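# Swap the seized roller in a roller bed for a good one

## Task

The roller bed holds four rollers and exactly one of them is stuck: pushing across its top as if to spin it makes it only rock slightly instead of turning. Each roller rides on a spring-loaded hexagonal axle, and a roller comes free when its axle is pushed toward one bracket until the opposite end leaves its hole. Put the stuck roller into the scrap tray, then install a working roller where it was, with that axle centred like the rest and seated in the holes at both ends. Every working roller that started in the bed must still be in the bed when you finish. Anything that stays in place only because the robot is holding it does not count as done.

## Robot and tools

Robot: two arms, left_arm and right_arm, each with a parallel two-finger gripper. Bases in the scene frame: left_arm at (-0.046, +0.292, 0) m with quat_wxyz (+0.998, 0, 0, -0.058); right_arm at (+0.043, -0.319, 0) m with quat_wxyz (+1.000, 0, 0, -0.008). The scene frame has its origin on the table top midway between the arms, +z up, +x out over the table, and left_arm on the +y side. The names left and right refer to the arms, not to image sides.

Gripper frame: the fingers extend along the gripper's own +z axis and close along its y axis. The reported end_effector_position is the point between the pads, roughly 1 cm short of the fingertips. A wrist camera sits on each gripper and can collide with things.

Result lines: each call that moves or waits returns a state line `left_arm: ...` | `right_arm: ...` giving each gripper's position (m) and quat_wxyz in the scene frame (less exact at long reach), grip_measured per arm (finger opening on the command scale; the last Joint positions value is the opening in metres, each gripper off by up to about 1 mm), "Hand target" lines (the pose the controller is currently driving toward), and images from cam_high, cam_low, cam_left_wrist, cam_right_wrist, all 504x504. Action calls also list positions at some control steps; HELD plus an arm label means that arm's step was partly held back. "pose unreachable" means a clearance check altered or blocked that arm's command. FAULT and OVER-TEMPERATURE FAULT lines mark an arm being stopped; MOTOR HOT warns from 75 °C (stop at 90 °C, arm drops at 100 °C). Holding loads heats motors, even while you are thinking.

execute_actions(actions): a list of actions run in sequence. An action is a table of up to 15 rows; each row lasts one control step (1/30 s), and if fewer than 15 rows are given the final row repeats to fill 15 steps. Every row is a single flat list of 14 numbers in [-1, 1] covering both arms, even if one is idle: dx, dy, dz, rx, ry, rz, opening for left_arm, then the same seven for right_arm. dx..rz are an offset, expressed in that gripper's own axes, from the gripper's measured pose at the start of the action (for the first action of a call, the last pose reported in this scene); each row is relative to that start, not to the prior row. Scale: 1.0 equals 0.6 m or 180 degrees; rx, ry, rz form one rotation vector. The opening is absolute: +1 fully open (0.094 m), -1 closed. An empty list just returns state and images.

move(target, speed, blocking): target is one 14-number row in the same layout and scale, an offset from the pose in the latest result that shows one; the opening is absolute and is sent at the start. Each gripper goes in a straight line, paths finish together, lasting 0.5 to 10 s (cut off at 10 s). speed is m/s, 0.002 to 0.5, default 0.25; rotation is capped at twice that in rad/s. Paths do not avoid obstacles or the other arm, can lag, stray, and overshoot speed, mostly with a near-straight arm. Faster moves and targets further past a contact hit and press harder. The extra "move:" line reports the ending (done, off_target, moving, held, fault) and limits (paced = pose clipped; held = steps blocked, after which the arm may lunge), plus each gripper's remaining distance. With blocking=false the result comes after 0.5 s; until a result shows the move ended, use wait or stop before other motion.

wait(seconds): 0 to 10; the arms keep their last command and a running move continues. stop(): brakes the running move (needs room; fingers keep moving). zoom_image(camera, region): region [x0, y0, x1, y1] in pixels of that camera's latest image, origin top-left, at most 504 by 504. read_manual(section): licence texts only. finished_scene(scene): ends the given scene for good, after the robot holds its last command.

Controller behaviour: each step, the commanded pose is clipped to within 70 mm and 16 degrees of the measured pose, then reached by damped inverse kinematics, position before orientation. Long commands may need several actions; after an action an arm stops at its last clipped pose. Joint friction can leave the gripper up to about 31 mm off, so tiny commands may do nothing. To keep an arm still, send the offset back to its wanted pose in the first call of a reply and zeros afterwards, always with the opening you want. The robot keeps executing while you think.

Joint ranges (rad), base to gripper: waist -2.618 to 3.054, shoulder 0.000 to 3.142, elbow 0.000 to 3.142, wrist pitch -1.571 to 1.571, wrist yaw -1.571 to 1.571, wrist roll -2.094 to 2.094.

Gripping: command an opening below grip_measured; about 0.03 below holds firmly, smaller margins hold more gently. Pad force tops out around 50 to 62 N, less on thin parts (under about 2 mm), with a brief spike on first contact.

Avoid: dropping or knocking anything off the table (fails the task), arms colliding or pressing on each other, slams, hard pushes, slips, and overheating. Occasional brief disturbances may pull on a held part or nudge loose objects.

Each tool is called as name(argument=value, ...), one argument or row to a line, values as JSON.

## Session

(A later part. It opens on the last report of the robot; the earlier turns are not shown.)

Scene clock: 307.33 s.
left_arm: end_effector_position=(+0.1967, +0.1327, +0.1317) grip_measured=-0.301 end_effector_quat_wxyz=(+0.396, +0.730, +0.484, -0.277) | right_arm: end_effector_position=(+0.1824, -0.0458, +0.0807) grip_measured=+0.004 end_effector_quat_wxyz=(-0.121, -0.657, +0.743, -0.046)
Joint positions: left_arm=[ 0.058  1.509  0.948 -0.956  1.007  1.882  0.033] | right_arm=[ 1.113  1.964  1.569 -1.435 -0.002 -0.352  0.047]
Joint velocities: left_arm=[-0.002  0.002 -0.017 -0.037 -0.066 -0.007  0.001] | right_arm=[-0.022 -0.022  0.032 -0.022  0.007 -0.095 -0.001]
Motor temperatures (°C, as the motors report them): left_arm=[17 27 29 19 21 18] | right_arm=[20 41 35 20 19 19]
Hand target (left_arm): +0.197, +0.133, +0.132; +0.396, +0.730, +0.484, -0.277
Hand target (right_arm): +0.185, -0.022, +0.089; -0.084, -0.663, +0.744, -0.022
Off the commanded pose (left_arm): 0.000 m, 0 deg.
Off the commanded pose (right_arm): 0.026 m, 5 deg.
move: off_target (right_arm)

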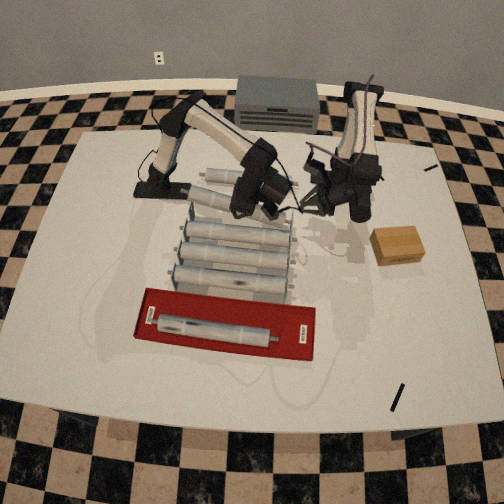

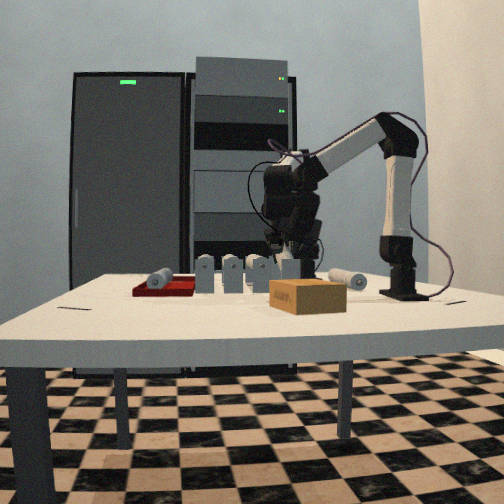

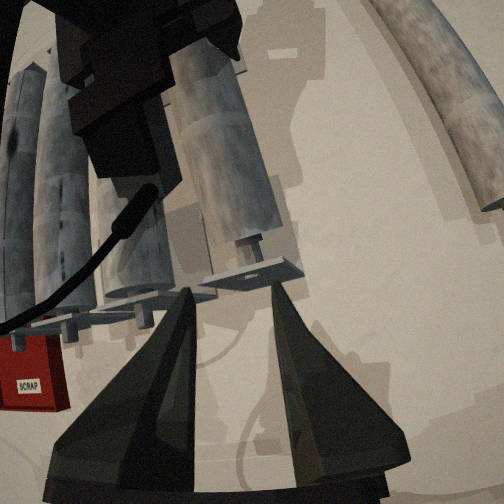

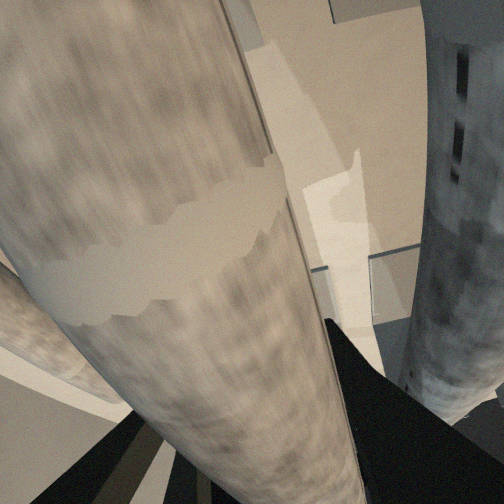

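move(
  target=[0,0,0,0,0,0,-0.3, -0.02,0,-0.035,0,-0.025,0,-0.1],
  speed=0.01,
)

zoom_image(
  camera="cam_low",
  region=[200,180,380,320],
)

Scene clock: 314.57 s.
left_arm: end_effector_position=(+0.1967, +0.1327, +0.1317) grip_measured=-0.301 end_effector_quat_wxyz=(+0.396, +0.730, +0.484, -0.277) | right_arm: end_effector_position=(+0.1825, -0.0460, +0.0825) grip_measured=+0.004 end_effector_quat_wxyz=(-0.121, -0.657, +0.743, -0.047)
Joint positions: left_arm=[ 0.058  1.509  0.948 -0.956  1.007  1.882  0.033] | right_arm=[ 1.113  1.964  1.575 -1.443 -0.001 -0.352  0.047]
Joint velocities: left_arm=[ 0.002 -0.002  0.012  0.022  0.022  0.066 -0.   ] | right_arm=[-0.007 -0.017  0.002 -0.022 -0.11   0.007 -0.   ]
Motor temperatures (°C, as the motors report them): left_arm=[17 27 29 19 21 18] | right_arm=[20 41 36 20 19 19]
Hand target (left_arm): +0.197, +0.133, +0.132; +0.396, +0.730, +0.484, -0.277
Hand target (right_arm): +0.186, -0.030, +0.098; -0.092, -0.659, +0.746, -0.020
Off the commanded pose (left_arm): 0.000 m, 0 deg.
Off the commanded pose (right_arm): 0.023 m, 5 deg.
move: off_target (right_arm)

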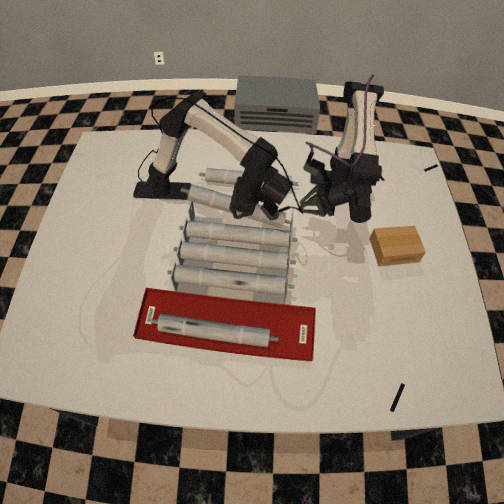

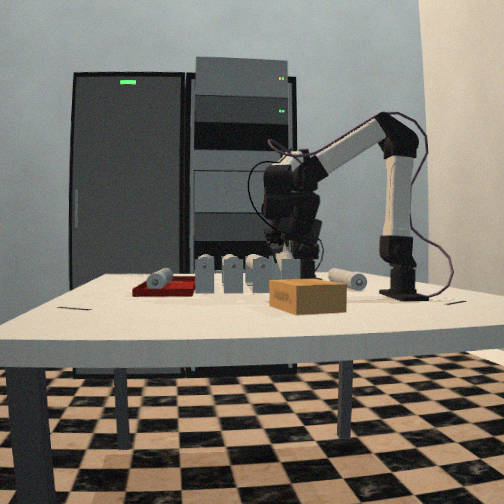

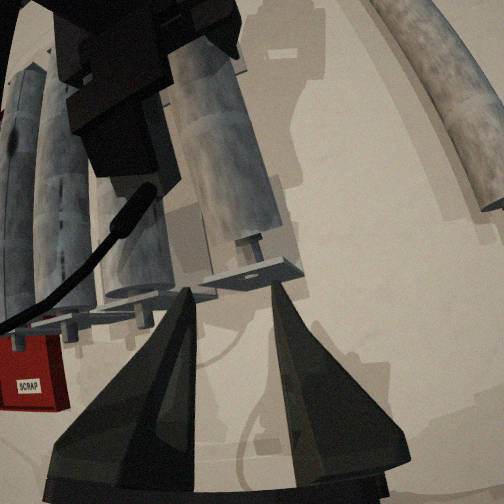

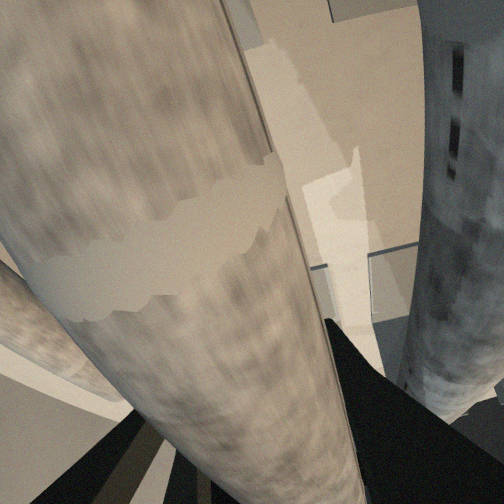

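Region (200, 180, 380, 320) of cam_low's 504x504 image, scaled by 2.800, with more detail than that image has.

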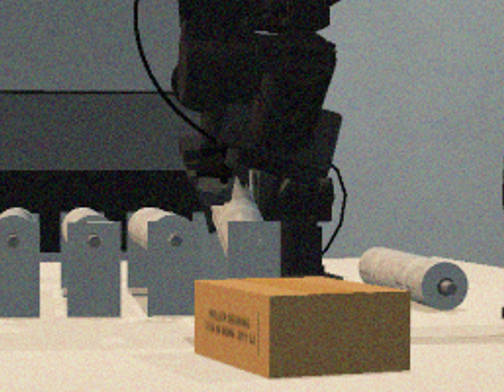

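Stuck. Less push, more lift.

move(
  target=[0,0,0,0,0,0,-0.3, 0,0,-0.05,0,-0.04,0,-0.1],
  speed=0.01,
)

zoom_image(
  camera="cam_low",
  region=[200,180,380,320],
)

Scene clock: 323.67 s.
left_arm: end_effector_position=(+0.1967, +0.1327, +0.1317) grip_measured=-0.301 end_effector_quat_wxyz=(+0.396, +0.730, +0.484, -0.277) | right_arm: end_effector_position=(+0.1838, -0.0455, +0.0960) grip_measured=+0.004 end_effector_quat_wxyz=(-0.105, -0.660, +0.744, -0.026)
Joint positions: left_arm=[ 0.058  1.509  0.948 -0.956  1.007  1.882  0.033] | right_arm=[ 1.097  1.917  1.575 -1.444 -0.024 -0.372  0.047]
Joint velocities: left_arm=[-0.002  0.002 -0.017 -0.037 -0.022 -0.007  0.   ] | right_arm=[-0.027  0.007 -0.022 -0.081 -0.022 -0.022  0.   ]
Motor temperatures (°C, as the motors report them): left_arm=[17 27 30 19 21 18] | right_arm=[20 43 35 19 19 19]
Hand target (left_arm): +0.197, +0.133, +0.132; +0.396, +0.730, +0.484, -0.277
Hand target (right_arm): +0.186, -0.039, +0.111; -0.075, -0.659, +0.748, -0.005
Off the commanded pose (left_arm): 0.000 m, 0 deg.
Off the commanded pose (right_arm): 0.017 m, 4 deg.
move: off_target (right_arm)

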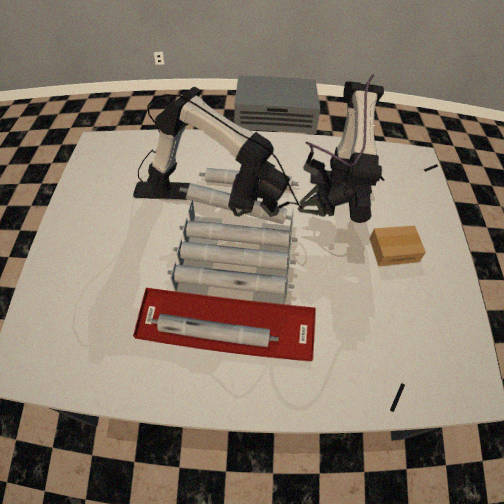

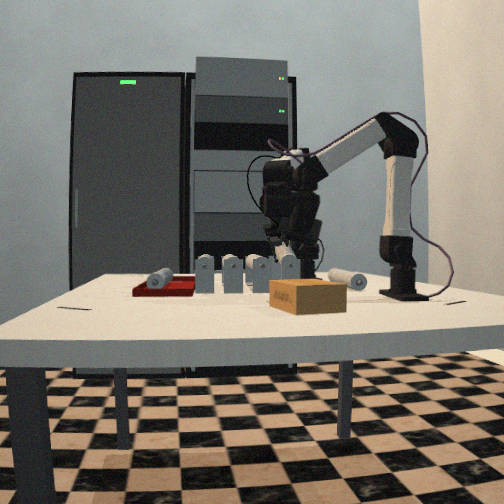

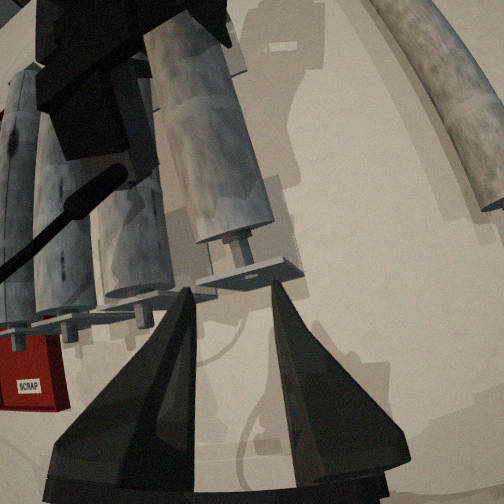

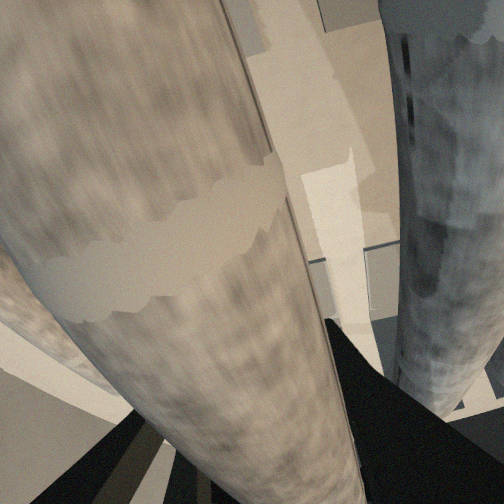

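Region (200, 180, 380, 320) of cam_low's 504x504 image, scaled by 2.800, with more detail than that image has.

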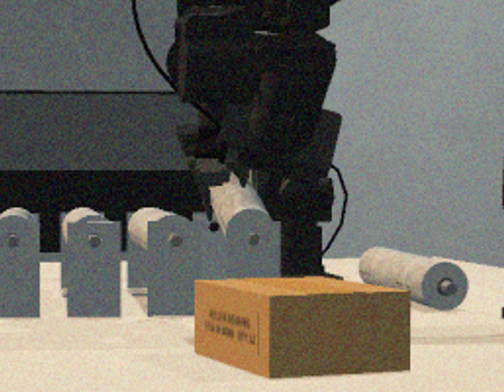

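Looks centred. Push holding lift.

move(
  target=[0,0,0,0,0,0,-0.3, -0.04,0,-0.03,0,-0.025,0,-0.1],
  speed=0.01,
)

Scene clock: 329.03 s.
left_arm: end_effector_position=(+0.1967, +0.1327, +0.1317) grip_measured=-0.301 end_effector_quat_wxyz=(+0.396, +0.730, +0.484, -0.277) | right_arm: end_effector_position=(+0.1841, -0.0437, +0.0986) grip_measured=+0.004 end_effector_quat_wxyz=(-0.117, -0.659, +0.743, -0.029)
Joint positions: left_arm=[ 0.058  1.509  0.948 -0.956  1.007  1.882  0.033] | right_arm=[ 1.097  1.948  1.622 -1.485 -0.028 -0.373  0.047]
Joint velocities: left_arm=[ 0.012  0.002 -0.007 -0.007 -0.081 -0.051  0.   ] | right_arm=[ 0.002 -0.002 -0.002 -0.007 -0.037 -0.022 -0.001]
Motor temperatures (°C, as the motors report them): left_arm=[17 27 30 19 21 18] | right_arm=[20 43 35 19 19 19]
Hand target (left_arm): +0.197, +0.133, +0.132; +0.396, +0.730, +0.484, -0.277
Hand target (right_arm): +0.188, -0.020, +0.110; -0.076, -0.661, +0.747, +0.001
Off the commanded pose (left_arm): 0.000 m, 0 deg.
Off the commanded pose (right_arm): 0.027 m, 6 deg.
move: off_target (right_arm)

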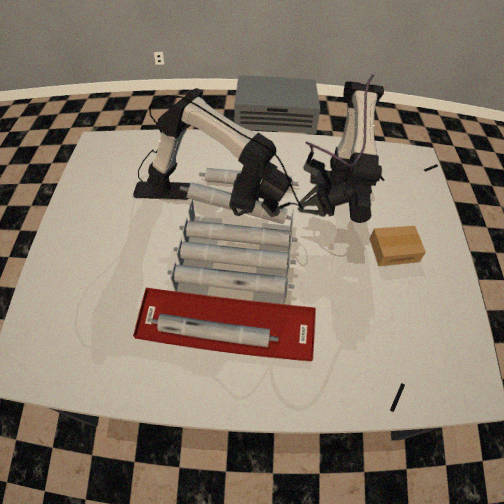

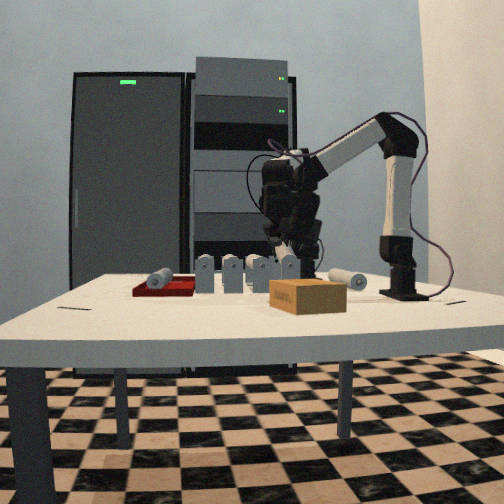

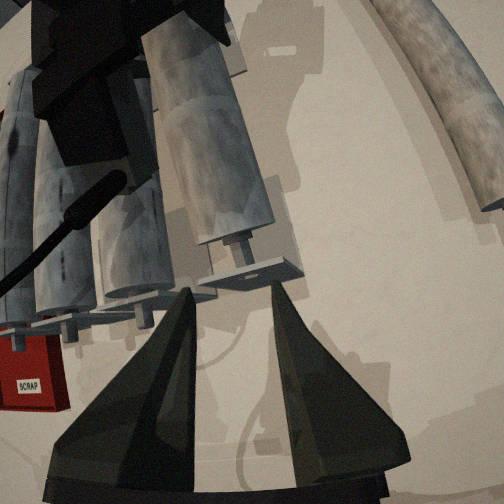

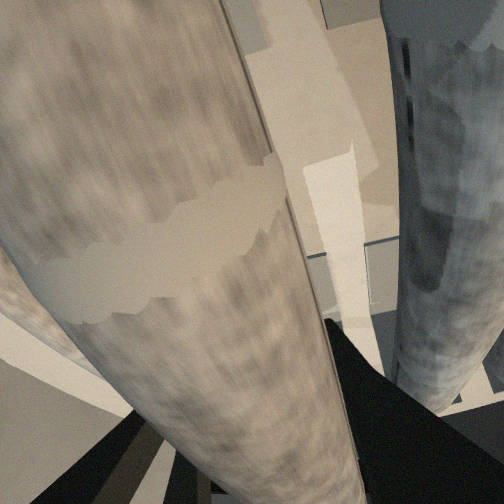

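move(
  target=[0.06,-0.008,0.095,0,0.15,0,-0.4, -0.02,0,-0.025,0,-0.025,0,-0.1],
  speed=0.04,
)

Scene clock: 340.17 s.
left_arm: end_effector_position=(+0.2024, +0.1133, +0.1052) grip_measured=-0.399 end_effector_quat_wxyz=(+0.288, +0.764, +0.567, -0.107) | right_arm: end_effector_position=(+0.1838, -0.0442, +0.0981) grip_measured=+0.004 end_effector_quat_wxyz=(-0.119, -0.659, +0.742, -0.029)
Joint positions: left_arm=[-0.241  1.346  0.872 -0.691  0.488  1.405  0.028] | right_arm=[ 1.097  1.95   1.622 -1.488 -0.028 -0.374  0.047]
Joint velocities: left_arm=[-0.012 -0.002  0.002 -0.037  0.022 -0.007  0.001] | right_arm=[ 0.007 -0.007 -0.027 -0.022 -0.037 -0.066  0.001]
Motor temperatures (°C, as the motors report them): left_arm=[17 27 29 20 21 18] | right_arm=[20 43 36 19 19 19]
Hand target (left_arm): +0.199, +0.105, +0.075; +0.270, +0.776, +0.561, -0.105
Hand target (right_arm): +0.187, -0.029, +0.111; -0.088, -0.660, +0.746, -0.002
Off the commanded pose (left_arm): 0.035 m, 2 deg.
Off the commanded pose (right_arm): 0.020 m, 5 deg.
move: off_target (left_arm, right_arm)

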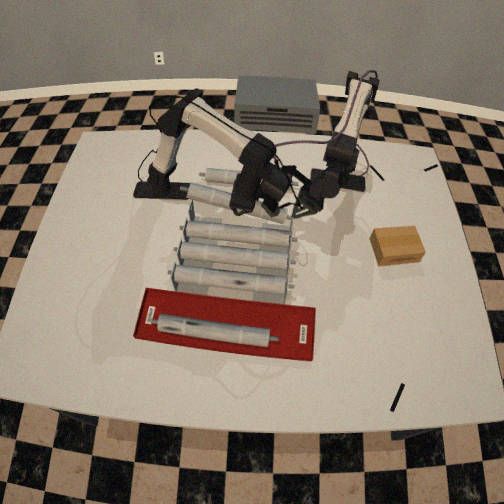

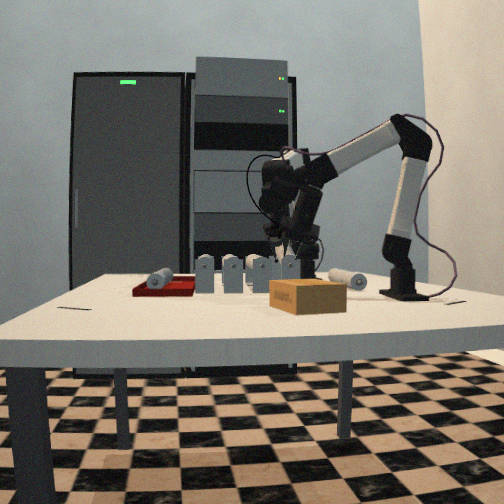

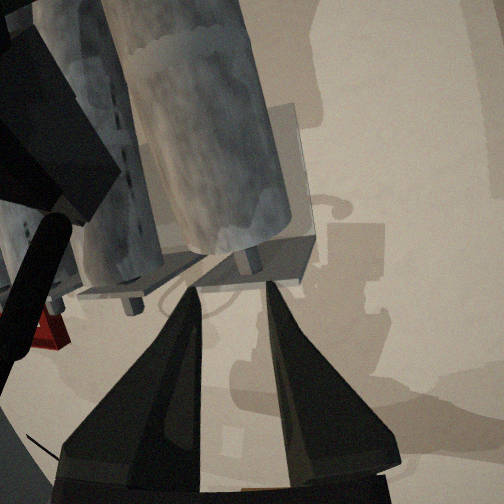

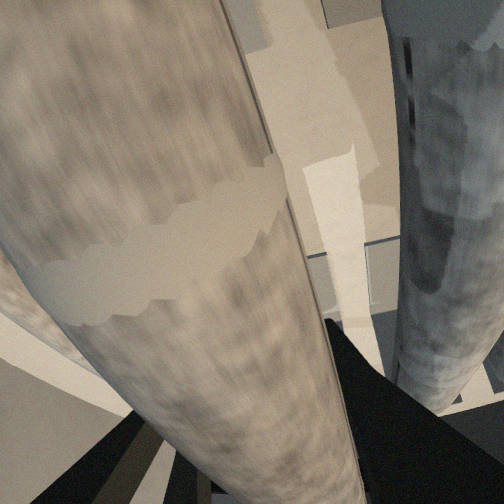

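move(
  target=[0,0,-0.1,0,0,-0.5,-0.4, -0.02,0,-0.025,0,-0.025,0,-0.1],
)

move(
  target=[0,0,0,0,0,-0.5,-0.4, -0.02,0,-0.025,0,-0.025,0,-0.1],
)

Scene clock: 346.13 s.
left_arm: end_effector_position=(+0.1946, +0.1448, +0.1479) grip_measured=-0.399 end_effector_quat_wxyz=(+0.127, +0.151, +0.941, -0.274) | right_arm: end_effector_position=(+0.1847, -0.0445, +0.0981) grip_measured=+0.004 end_effector_quat_wxyz=(-0.122, -0.659, +0.742, -0.021)
Joint positions: left_arm=[-0.123  1.278  1.006 -0.964  0.525 -0.014  0.028] | right_arm=[ 1.086  1.95   1.622 -1.487 -0.042 -0.388  0.047]
Joint velocities: left_arm=[ 0.007 -0.007 -0.002 -0.051  0.007  0.007 -0.001] | right_arm=[ 0.002 -0.012  0.002 -0.081 -0.007 -0.022 -0.   ]
Motor temperatures (°C, as the motors report them): left_arm=[17 27 29 20 21 18] | right_arm=[20 44 36 19 19 19]
Hand target (left_arm): +0.193, +0.147, +0.154; +0.129, +0.140, +0.942, -0.278
Hand target (right_arm): +0.187, -0.030, +0.110; -0.091, -0.660, +0.746, -0.002
Off the commanded pose (left_arm): 0.007 m, 1 deg.
Off the commanded pose (right_arm): 0.019 m, 4 deg.
move: off_target (right_arm)

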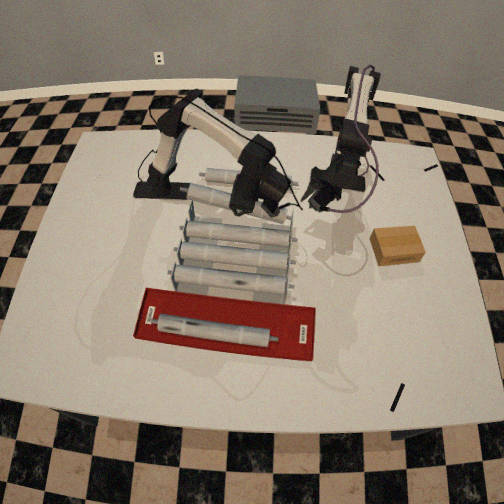

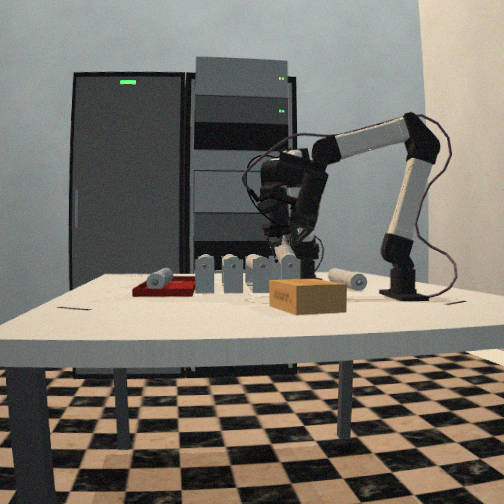

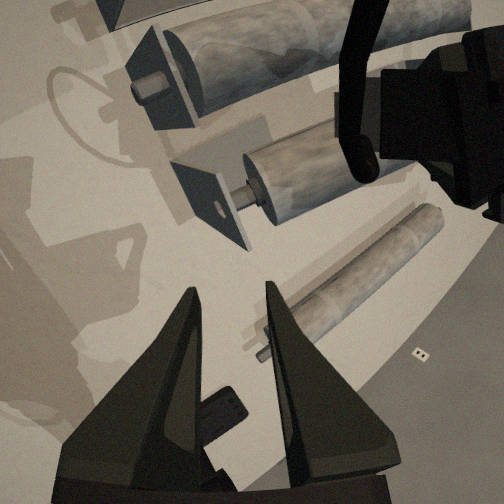

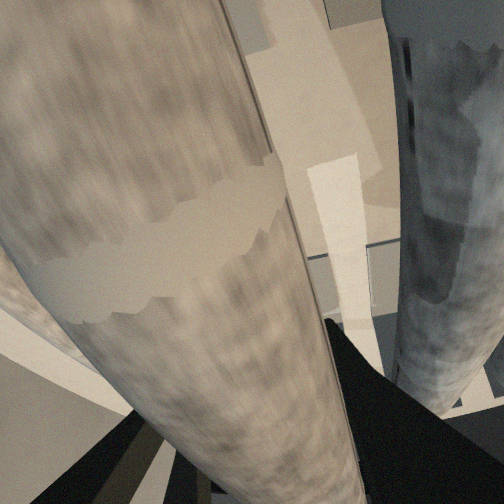

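Scene clock: 349.87 s.
left_arm: end_effector_position=(+0.1946, +0.1448, +0.1479) grip_measured=-0.399 end_effector_quat_wxyz=(-0.102, -0.553, +0.776, -0.285) | right_arm: end_effector_position=(+0.1845, -0.0444, +0.0973) grip_measured=+0.004 end_effector_quat_wxyz=(-0.123, -0.660, +0.741, -0.021)
Joint positions: left_arm=[-0.123  1.278  1.006 -0.964  0.525 -1.57   0.028] | right_arm=[ 1.086  1.953  1.622 -1.487 -0.043 -0.39   0.047]
Joint velocities: left_arm=[-0.002  0.002 -0.007 -0.066  0.066 -0.022 -0.001] | right_arm=[ 0.007 -0.007  0.007 -0.022 -0.022 -0.022  0.001]
Motor temperatures (°C, as the motors report them): left_arm=[17 27 30 20 21 18] | right_arm=[20 44 36 19 19 19]
Hand target (left_arm): +0.195, +0.145, +0.148; -0.104, -0.559, +0.772, -0.284
Hand target (right_arm): +0.188, -0.030, +0.111; -0.093, -0.660, +0.745, +0.005
Off the commanded pose (left_arm): 0.000 m, 1 deg.
Off the commanded pose (right_arm): 0.020 m, 5 deg.
move: off_target (right_arm)

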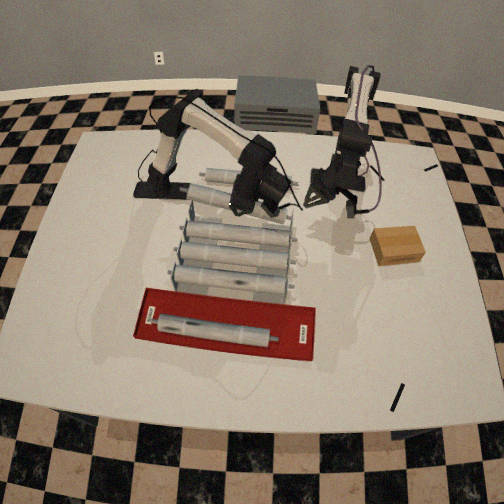

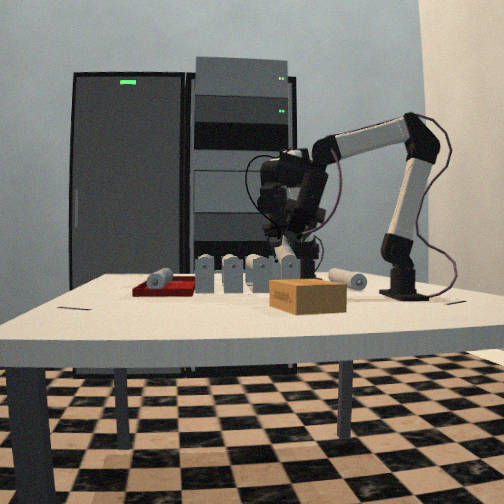

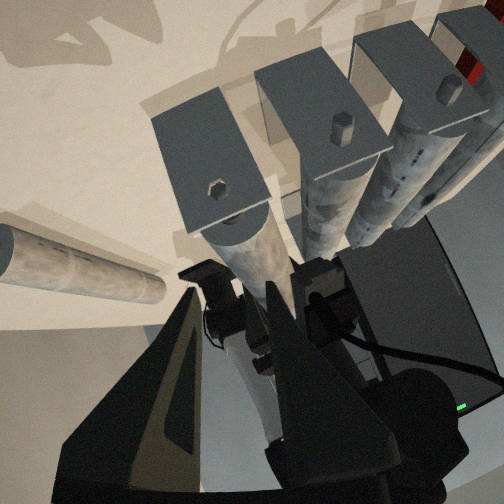

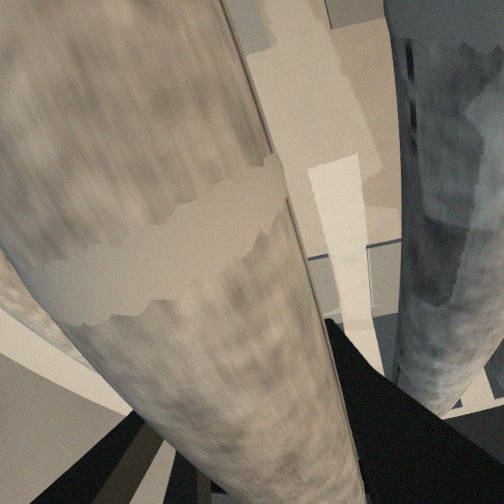

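Great view.

zoom_image(
  camera="cam_left_wrist",
  region=[170,100,370,240],
)

Region (170, 100, 370, 240) of cam_left_wrist's 504x504 image, scaled by 2.520, with more detail than that image has; it fills the top 353 rows of this view, and the rest is white.

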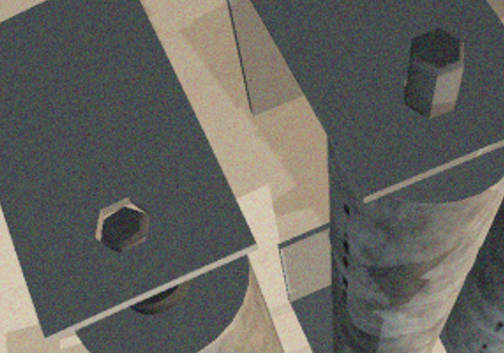

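move(
  target=[0,0,0,0,0,0,-0.4, -0.05,0,0.0,0,-0.05,0,-0.1],
  speed=0.02,
)

Scene clock: 357.47 s.
left_arm: end_effector_position=(+0.1946, +0.1448, +0.1479) grip_measured=-0.399 end_effector_quat_wxyz=(-0.102, -0.554, +0.775, -0.284) | right_arm: end_effector_position=(+0.1829, -0.0426, +0.0888) grip_measured=+0.004 end_effector_quat_wxyz=(-0.119, -0.658, +0.743, -0.010)
Joint positions: left_arm=[-0.123  1.278  1.006 -0.964  0.525 -1.572  0.028] | right_arm=[ 1.085  1.944  1.578 -1.437 -0.06  -0.388  0.047]
Joint velocities: left_arm=[-0.007 -0.002  0.007 -0.022 -0.007  0.007 -0.001] | right_arm=[-0.027 -0.002 -0.017 -0.037 -0.066 -0.022 -0.   ]
Motor temperatures (°C, as the motors report them): left_arm=[17 26 30 20 21 18] | right_arm=[20 44 35 19 19 19]
Hand target (left_arm): +0.195, +0.145, +0.148; -0.102, -0.553, +0.776, -0.285
Hand target (right_arm): +0.187, -0.016, +0.093; -0.068, -0.661, +0.746, +0.031
Off the commanded pose (left_arm): 0.000 m, 0 deg.
Off the commanded pose (right_arm): 0.028 m, 8 deg.
move: off_target (right_arm)

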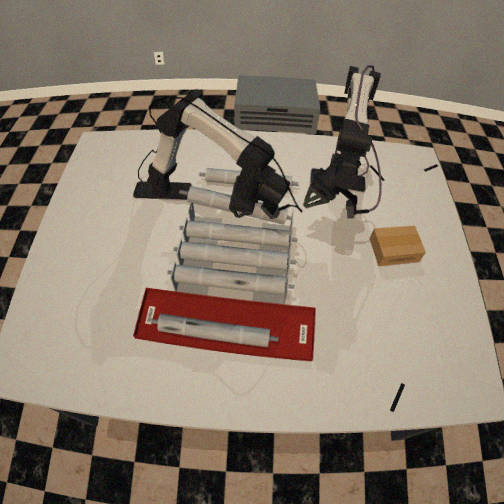

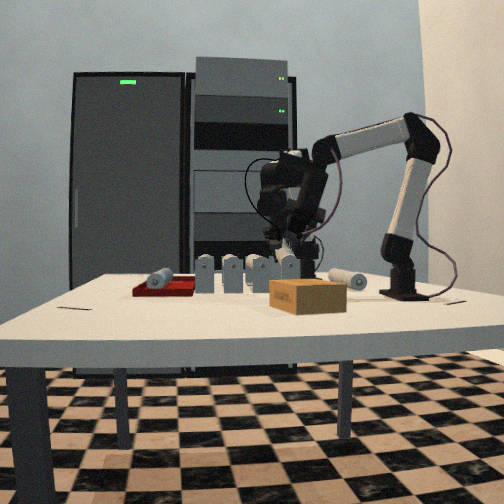

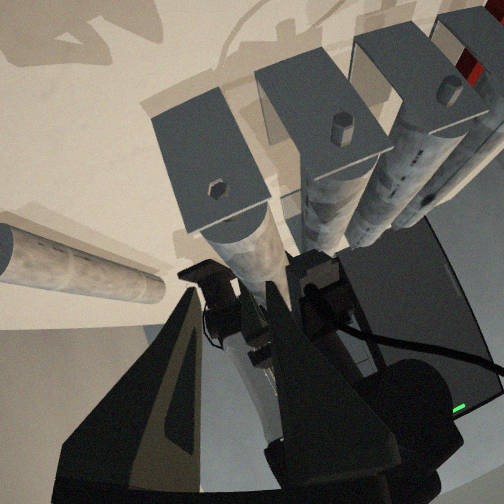

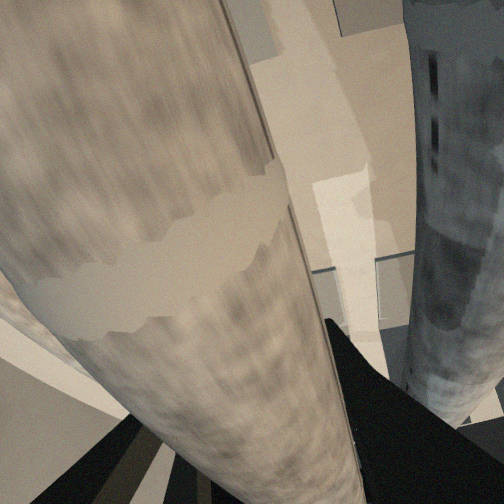

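move(
  target=[-0.013,0.015,0.14,-0.07,0,-0.07,-0.4, -0.02,0,-0.01,0,-0.03,0,-0.1],
  speed=0.05,
)

zoom_image(
  camera="cam_low",
  region=[200,180,380,320],
)

Scene clock: 365.37 s.
left_arm: end_effector_position=(+0.2014, +0.1186, +0.0984) grip_measured=-0.399 end_effector_quat_wxyz=(+0.180, +0.623, -0.733, +0.206) | right_arm: end_effector_position=(+0.1819, -0.0455, +0.0876) grip_measured=+0.004 end_effector_quat_wxyz=(-0.120, -0.657, +0.744, -0.007)
Joint positions: left_arm=[-0.207  1.509  1.03  -0.904  0.525 -1.782  0.028] | right_arm=[ 1.079  1.934  1.559 -1.429 -0.066 -0.391  0.047]
Joint velocities: left_arm=[ 0.012  0.002 -0.012 -0.051 -0.066 -0.007 -0.   ] | right_arm=[ 0.002  0.012  0.012 -0.051  0.051  0.007 -0.001]
Motor temperatures (°C, as the motors report them): left_arm=[17 26 30 20 21 18] | right_arm=[20 45 35 20 20 19]
Hand target (left_arm): +0.199, +0.109, +0.073; -0.194, -0.622, +0.736, -0.185
Hand target (right_arm): +0.185, -0.030, +0.093; -0.085, -0.659, +0.747, +0.021
Off the commanded pose (left_arm): 0.028 m, 3 deg.
Off the commanded pose (right_arm): 0.017 m, 5 deg.
move: off_target (left_arm, right_arm)

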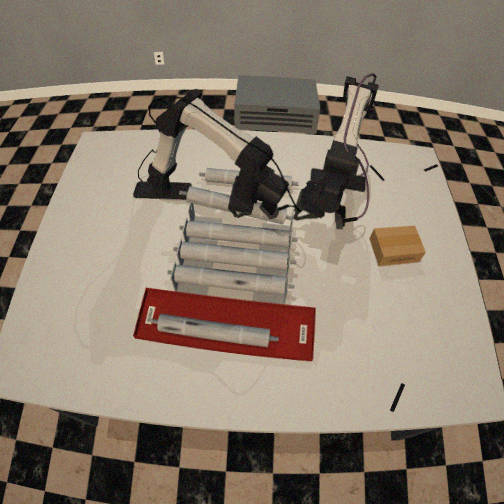

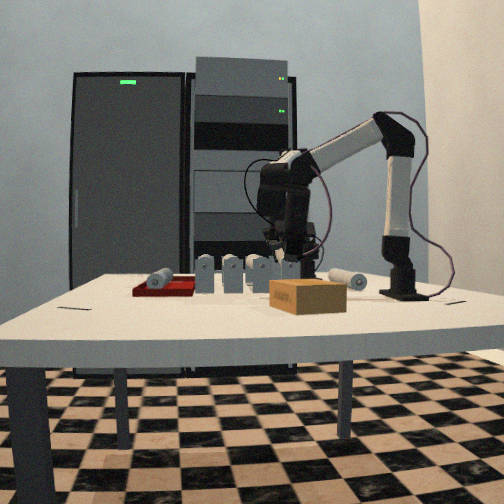

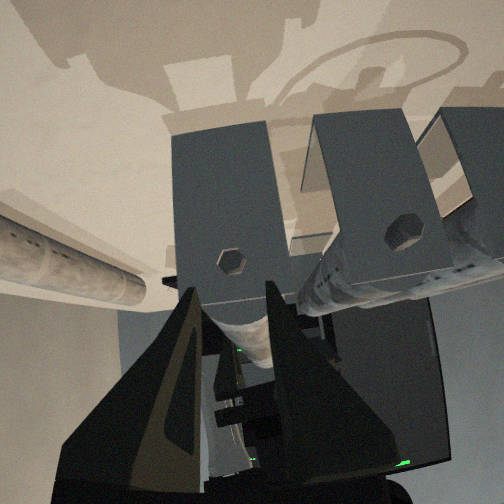

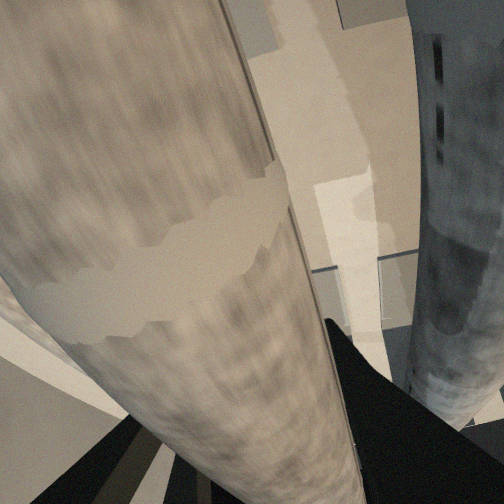

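Region (200, 180, 380, 320) of cam_low's 504x504 image, scaled by 2.800, with more detail than that image has.

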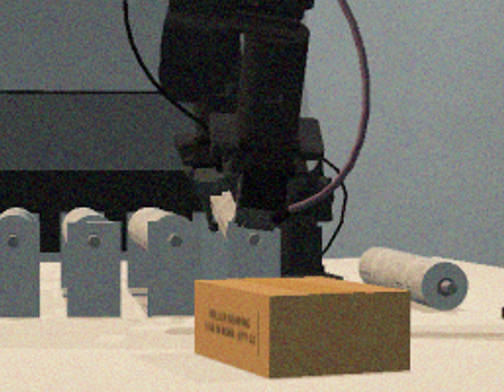

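move(
  target=[0,0,-0.03,0,0,0,-0.4, -0.11,0,-0.02,0,-0.06,0,-0.1],
  speed=0.03,
)

Scene clock: 371.50 s.
left_arm: end_effector_position=(+0.2006, +0.1255, +0.1066) grip_measured=-0.399 end_effector_quat_wxyz=(+0.182, +0.625, -0.733, +0.199) | right_arm: end_effector_position=(+0.1811, -0.0287, +0.0830) grip_measured=+0.004 end_effector_quat_wxyz=(-0.124, -0.651, +0.749, +0.003)
Joint positions: left_arm=[-0.184  1.506  1.065 -0.971  0.525 -1.755  0.028] | right_arm=[ 1.092  1.991  1.62  -1.431 -0.093 -0.365  0.047]
Joint velocities: left_arm=[ 0.012 -0.007 -0.007  0.037  0.037  0.007 -0.   ] | right_arm=[ 0.007 -0.032  0.012 -0.022  0.007 -0.051  0.   ]
Motor temperatures (°C, as the motors report them): left_arm=[17 26 30 20 21 18] | right_arm=[20 45 35 20 20 19]
Hand target (left_arm): +0.202, +0.128, +0.114; -0.179, -0.623, +0.733, -0.206
Hand target (right_arm): +0.188, +0.017, +0.092; -0.053, -0.657, +0.750, +0.057
Off the commanded pose (left_arm): 0.008 m, 1 deg.
Off the commanded pose (right_arm): 0.051 m, 10 deg.
move: off_target (right_arm)

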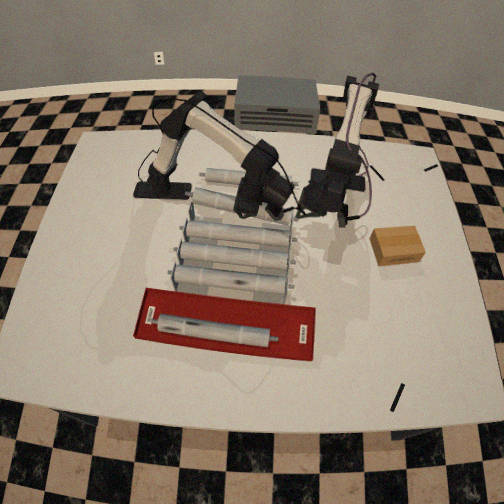

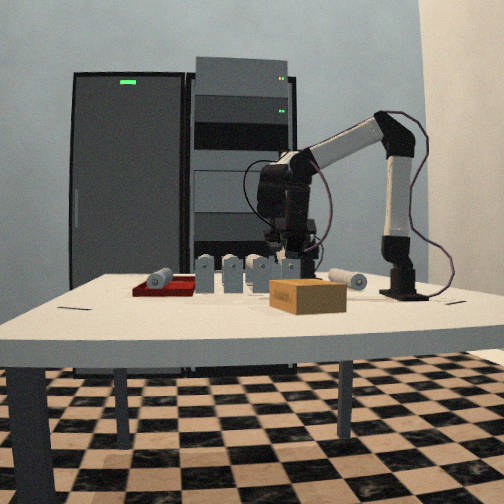

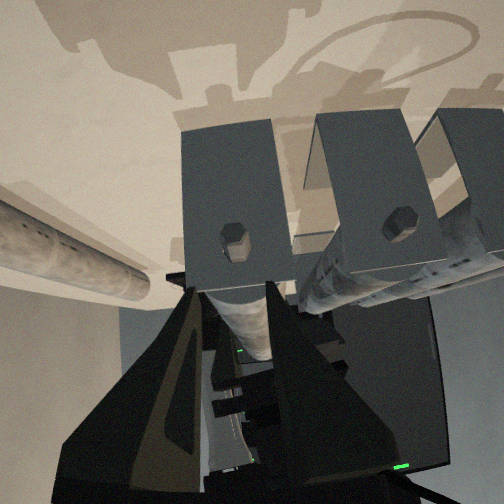

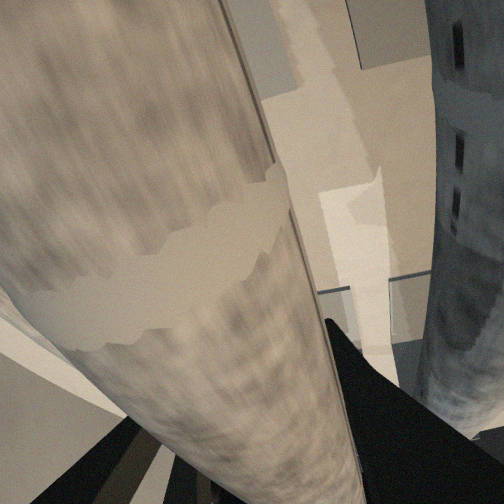

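move(
  target=[-0.05,0,0.02,0,0,0,-0.4, -0.03,0,-0.01,0,-0.03,0,-0.1],
  speed=0.05,
)

move(
  target=[0,0,0.035,0,0,0,-0.4, -0.03,0,-0.01,0,-0.03,0,-0.1],
  speed=0.05,
)

Scene clock: 376.00 s.
left_arm: end_effector_position=(+0.2072, +0.1430, +0.0937) grip_measured=-0.399 end_effector_quat_wxyz=(+0.169, +0.622, -0.735, +0.210) | right_arm: end_effector_position=(+0.1812, -0.0294, +0.0831) grip_measured=+0.004 end_effector_quat_wxyz=(-0.125, -0.651, +0.749, +0.002)
Joint positions: left_arm=[-0.119  1.506  1.013 -0.923  0.525 -1.682  0.028] | right_arm=[ 1.092  1.991  1.62  -1.433 -0.092 -0.367  0.047]
Joint velocities: left_arm=[-0.022 -0.002 -0.022 -0.022 -0.081 -0.022 -0.   ] | right_arm=[-0.012 -0.012 -0.017 -0.037 -0.007 -0.007 -0.001]
Motor temperatures (°C, as the motors report them): left_arm=[17 26 31 20 21 18] | right_arm=[20 44 36 20 20 19]
Hand target (left_arm): +0.204, +0.146, +0.081; -0.181, -0.625, +0.733, -0.199
Hand target (right_arm): +0.184, -0.011, +0.087; -0.090, -0.651, +0.753, +0.034
Off the commanded pose (left_arm): 0.013 m, 2 deg.
Off the commanded pose (right_arm): 0.020 m, 6 deg.
move: off_target (left_arm, right_arm)

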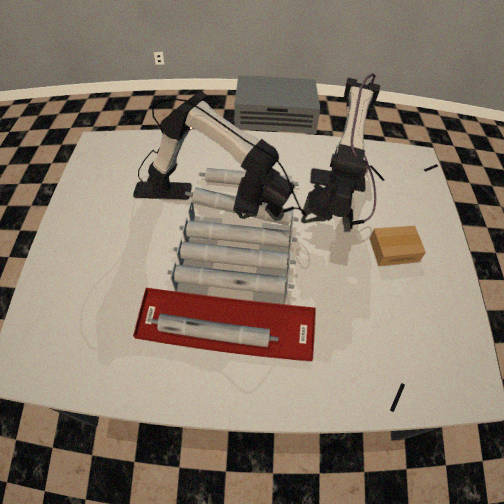

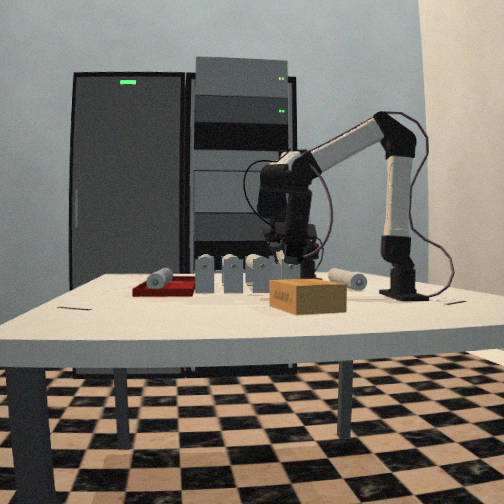

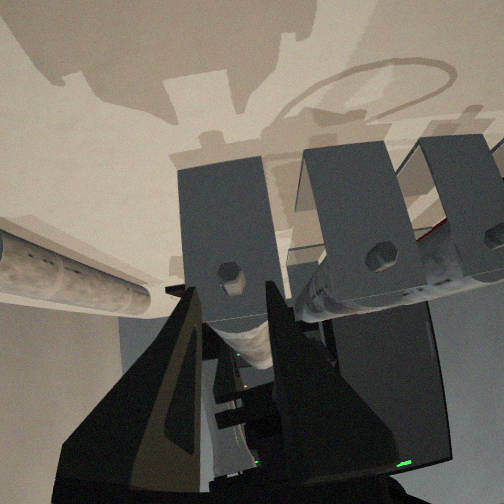

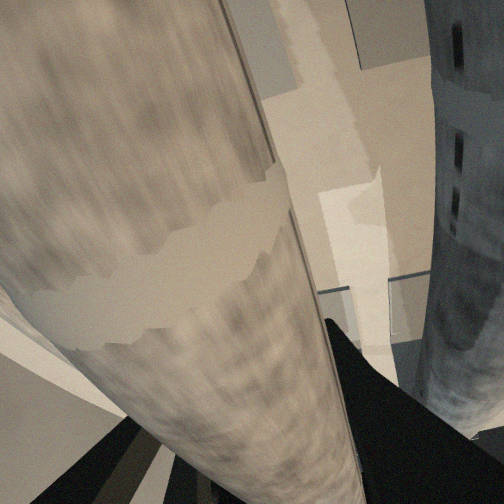

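Scene clock: 377.20 s.
left_arm: end_effector_position=(+0.2125, +0.1333, +0.0885) grip_measured=-0.399 end_effector_quat_wxyz=(+0.160, +0.616, -0.737, +0.226) | right_arm: end_effector_position=(+0.1814, -0.0294, +0.0831) grip_measured=+0.004 end_effector_quat_wxyz=(-0.125, -0.652, +0.748, +0.002)
Joint positions: left_arm=[-0.147  1.506  0.983 -0.838  0.525 -1.713  0.028] | right_arm=[ 1.092  1.991  1.62  -1.433 -0.091 -0.368  0.047]
Joint velocities: left_arm=[-0.007  0.002 -0.002  0.022  0.022 -0.022  0.001] | right_arm=[ 0.007 -0.007 -0.002 -0.007  0.022  0.037 -0.   ]
Motor temperatures (°C, as the motors report them): left_arm=[17 26 31 20 21 18] | right_arm=[20 44 35 20 20 19]
Hand target (left_arm): +0.207, +0.132, +0.076; -0.169, -0.622, +0.735, -0.209
Hand target (right_arm): +0.184, -0.011, +0.087; -0.091, -0.651, +0.753, +0.033
Off the commanded pose (left_arm): 0.014 m, 2 deg.
Off the commanded pose (right_arm): 0.019 m, 5 deg.
move: off_target (left_arm, right_arm)

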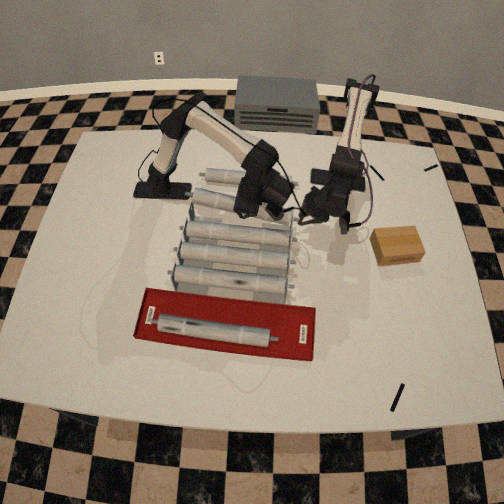

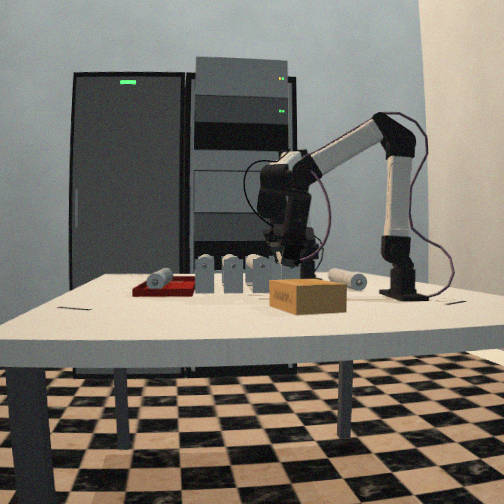

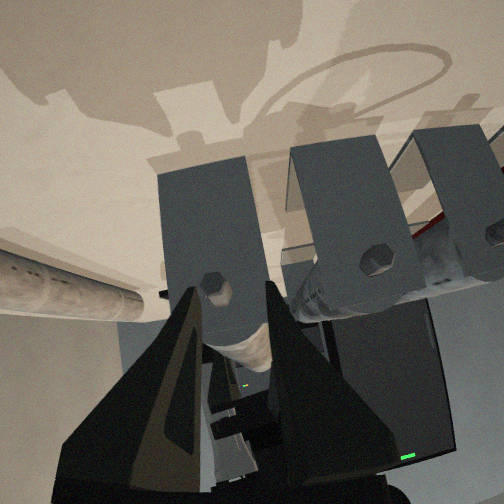

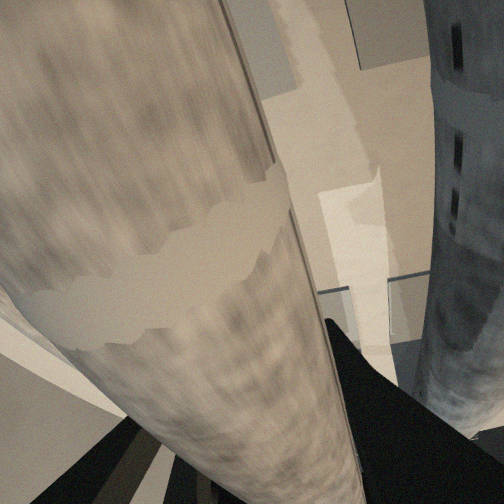

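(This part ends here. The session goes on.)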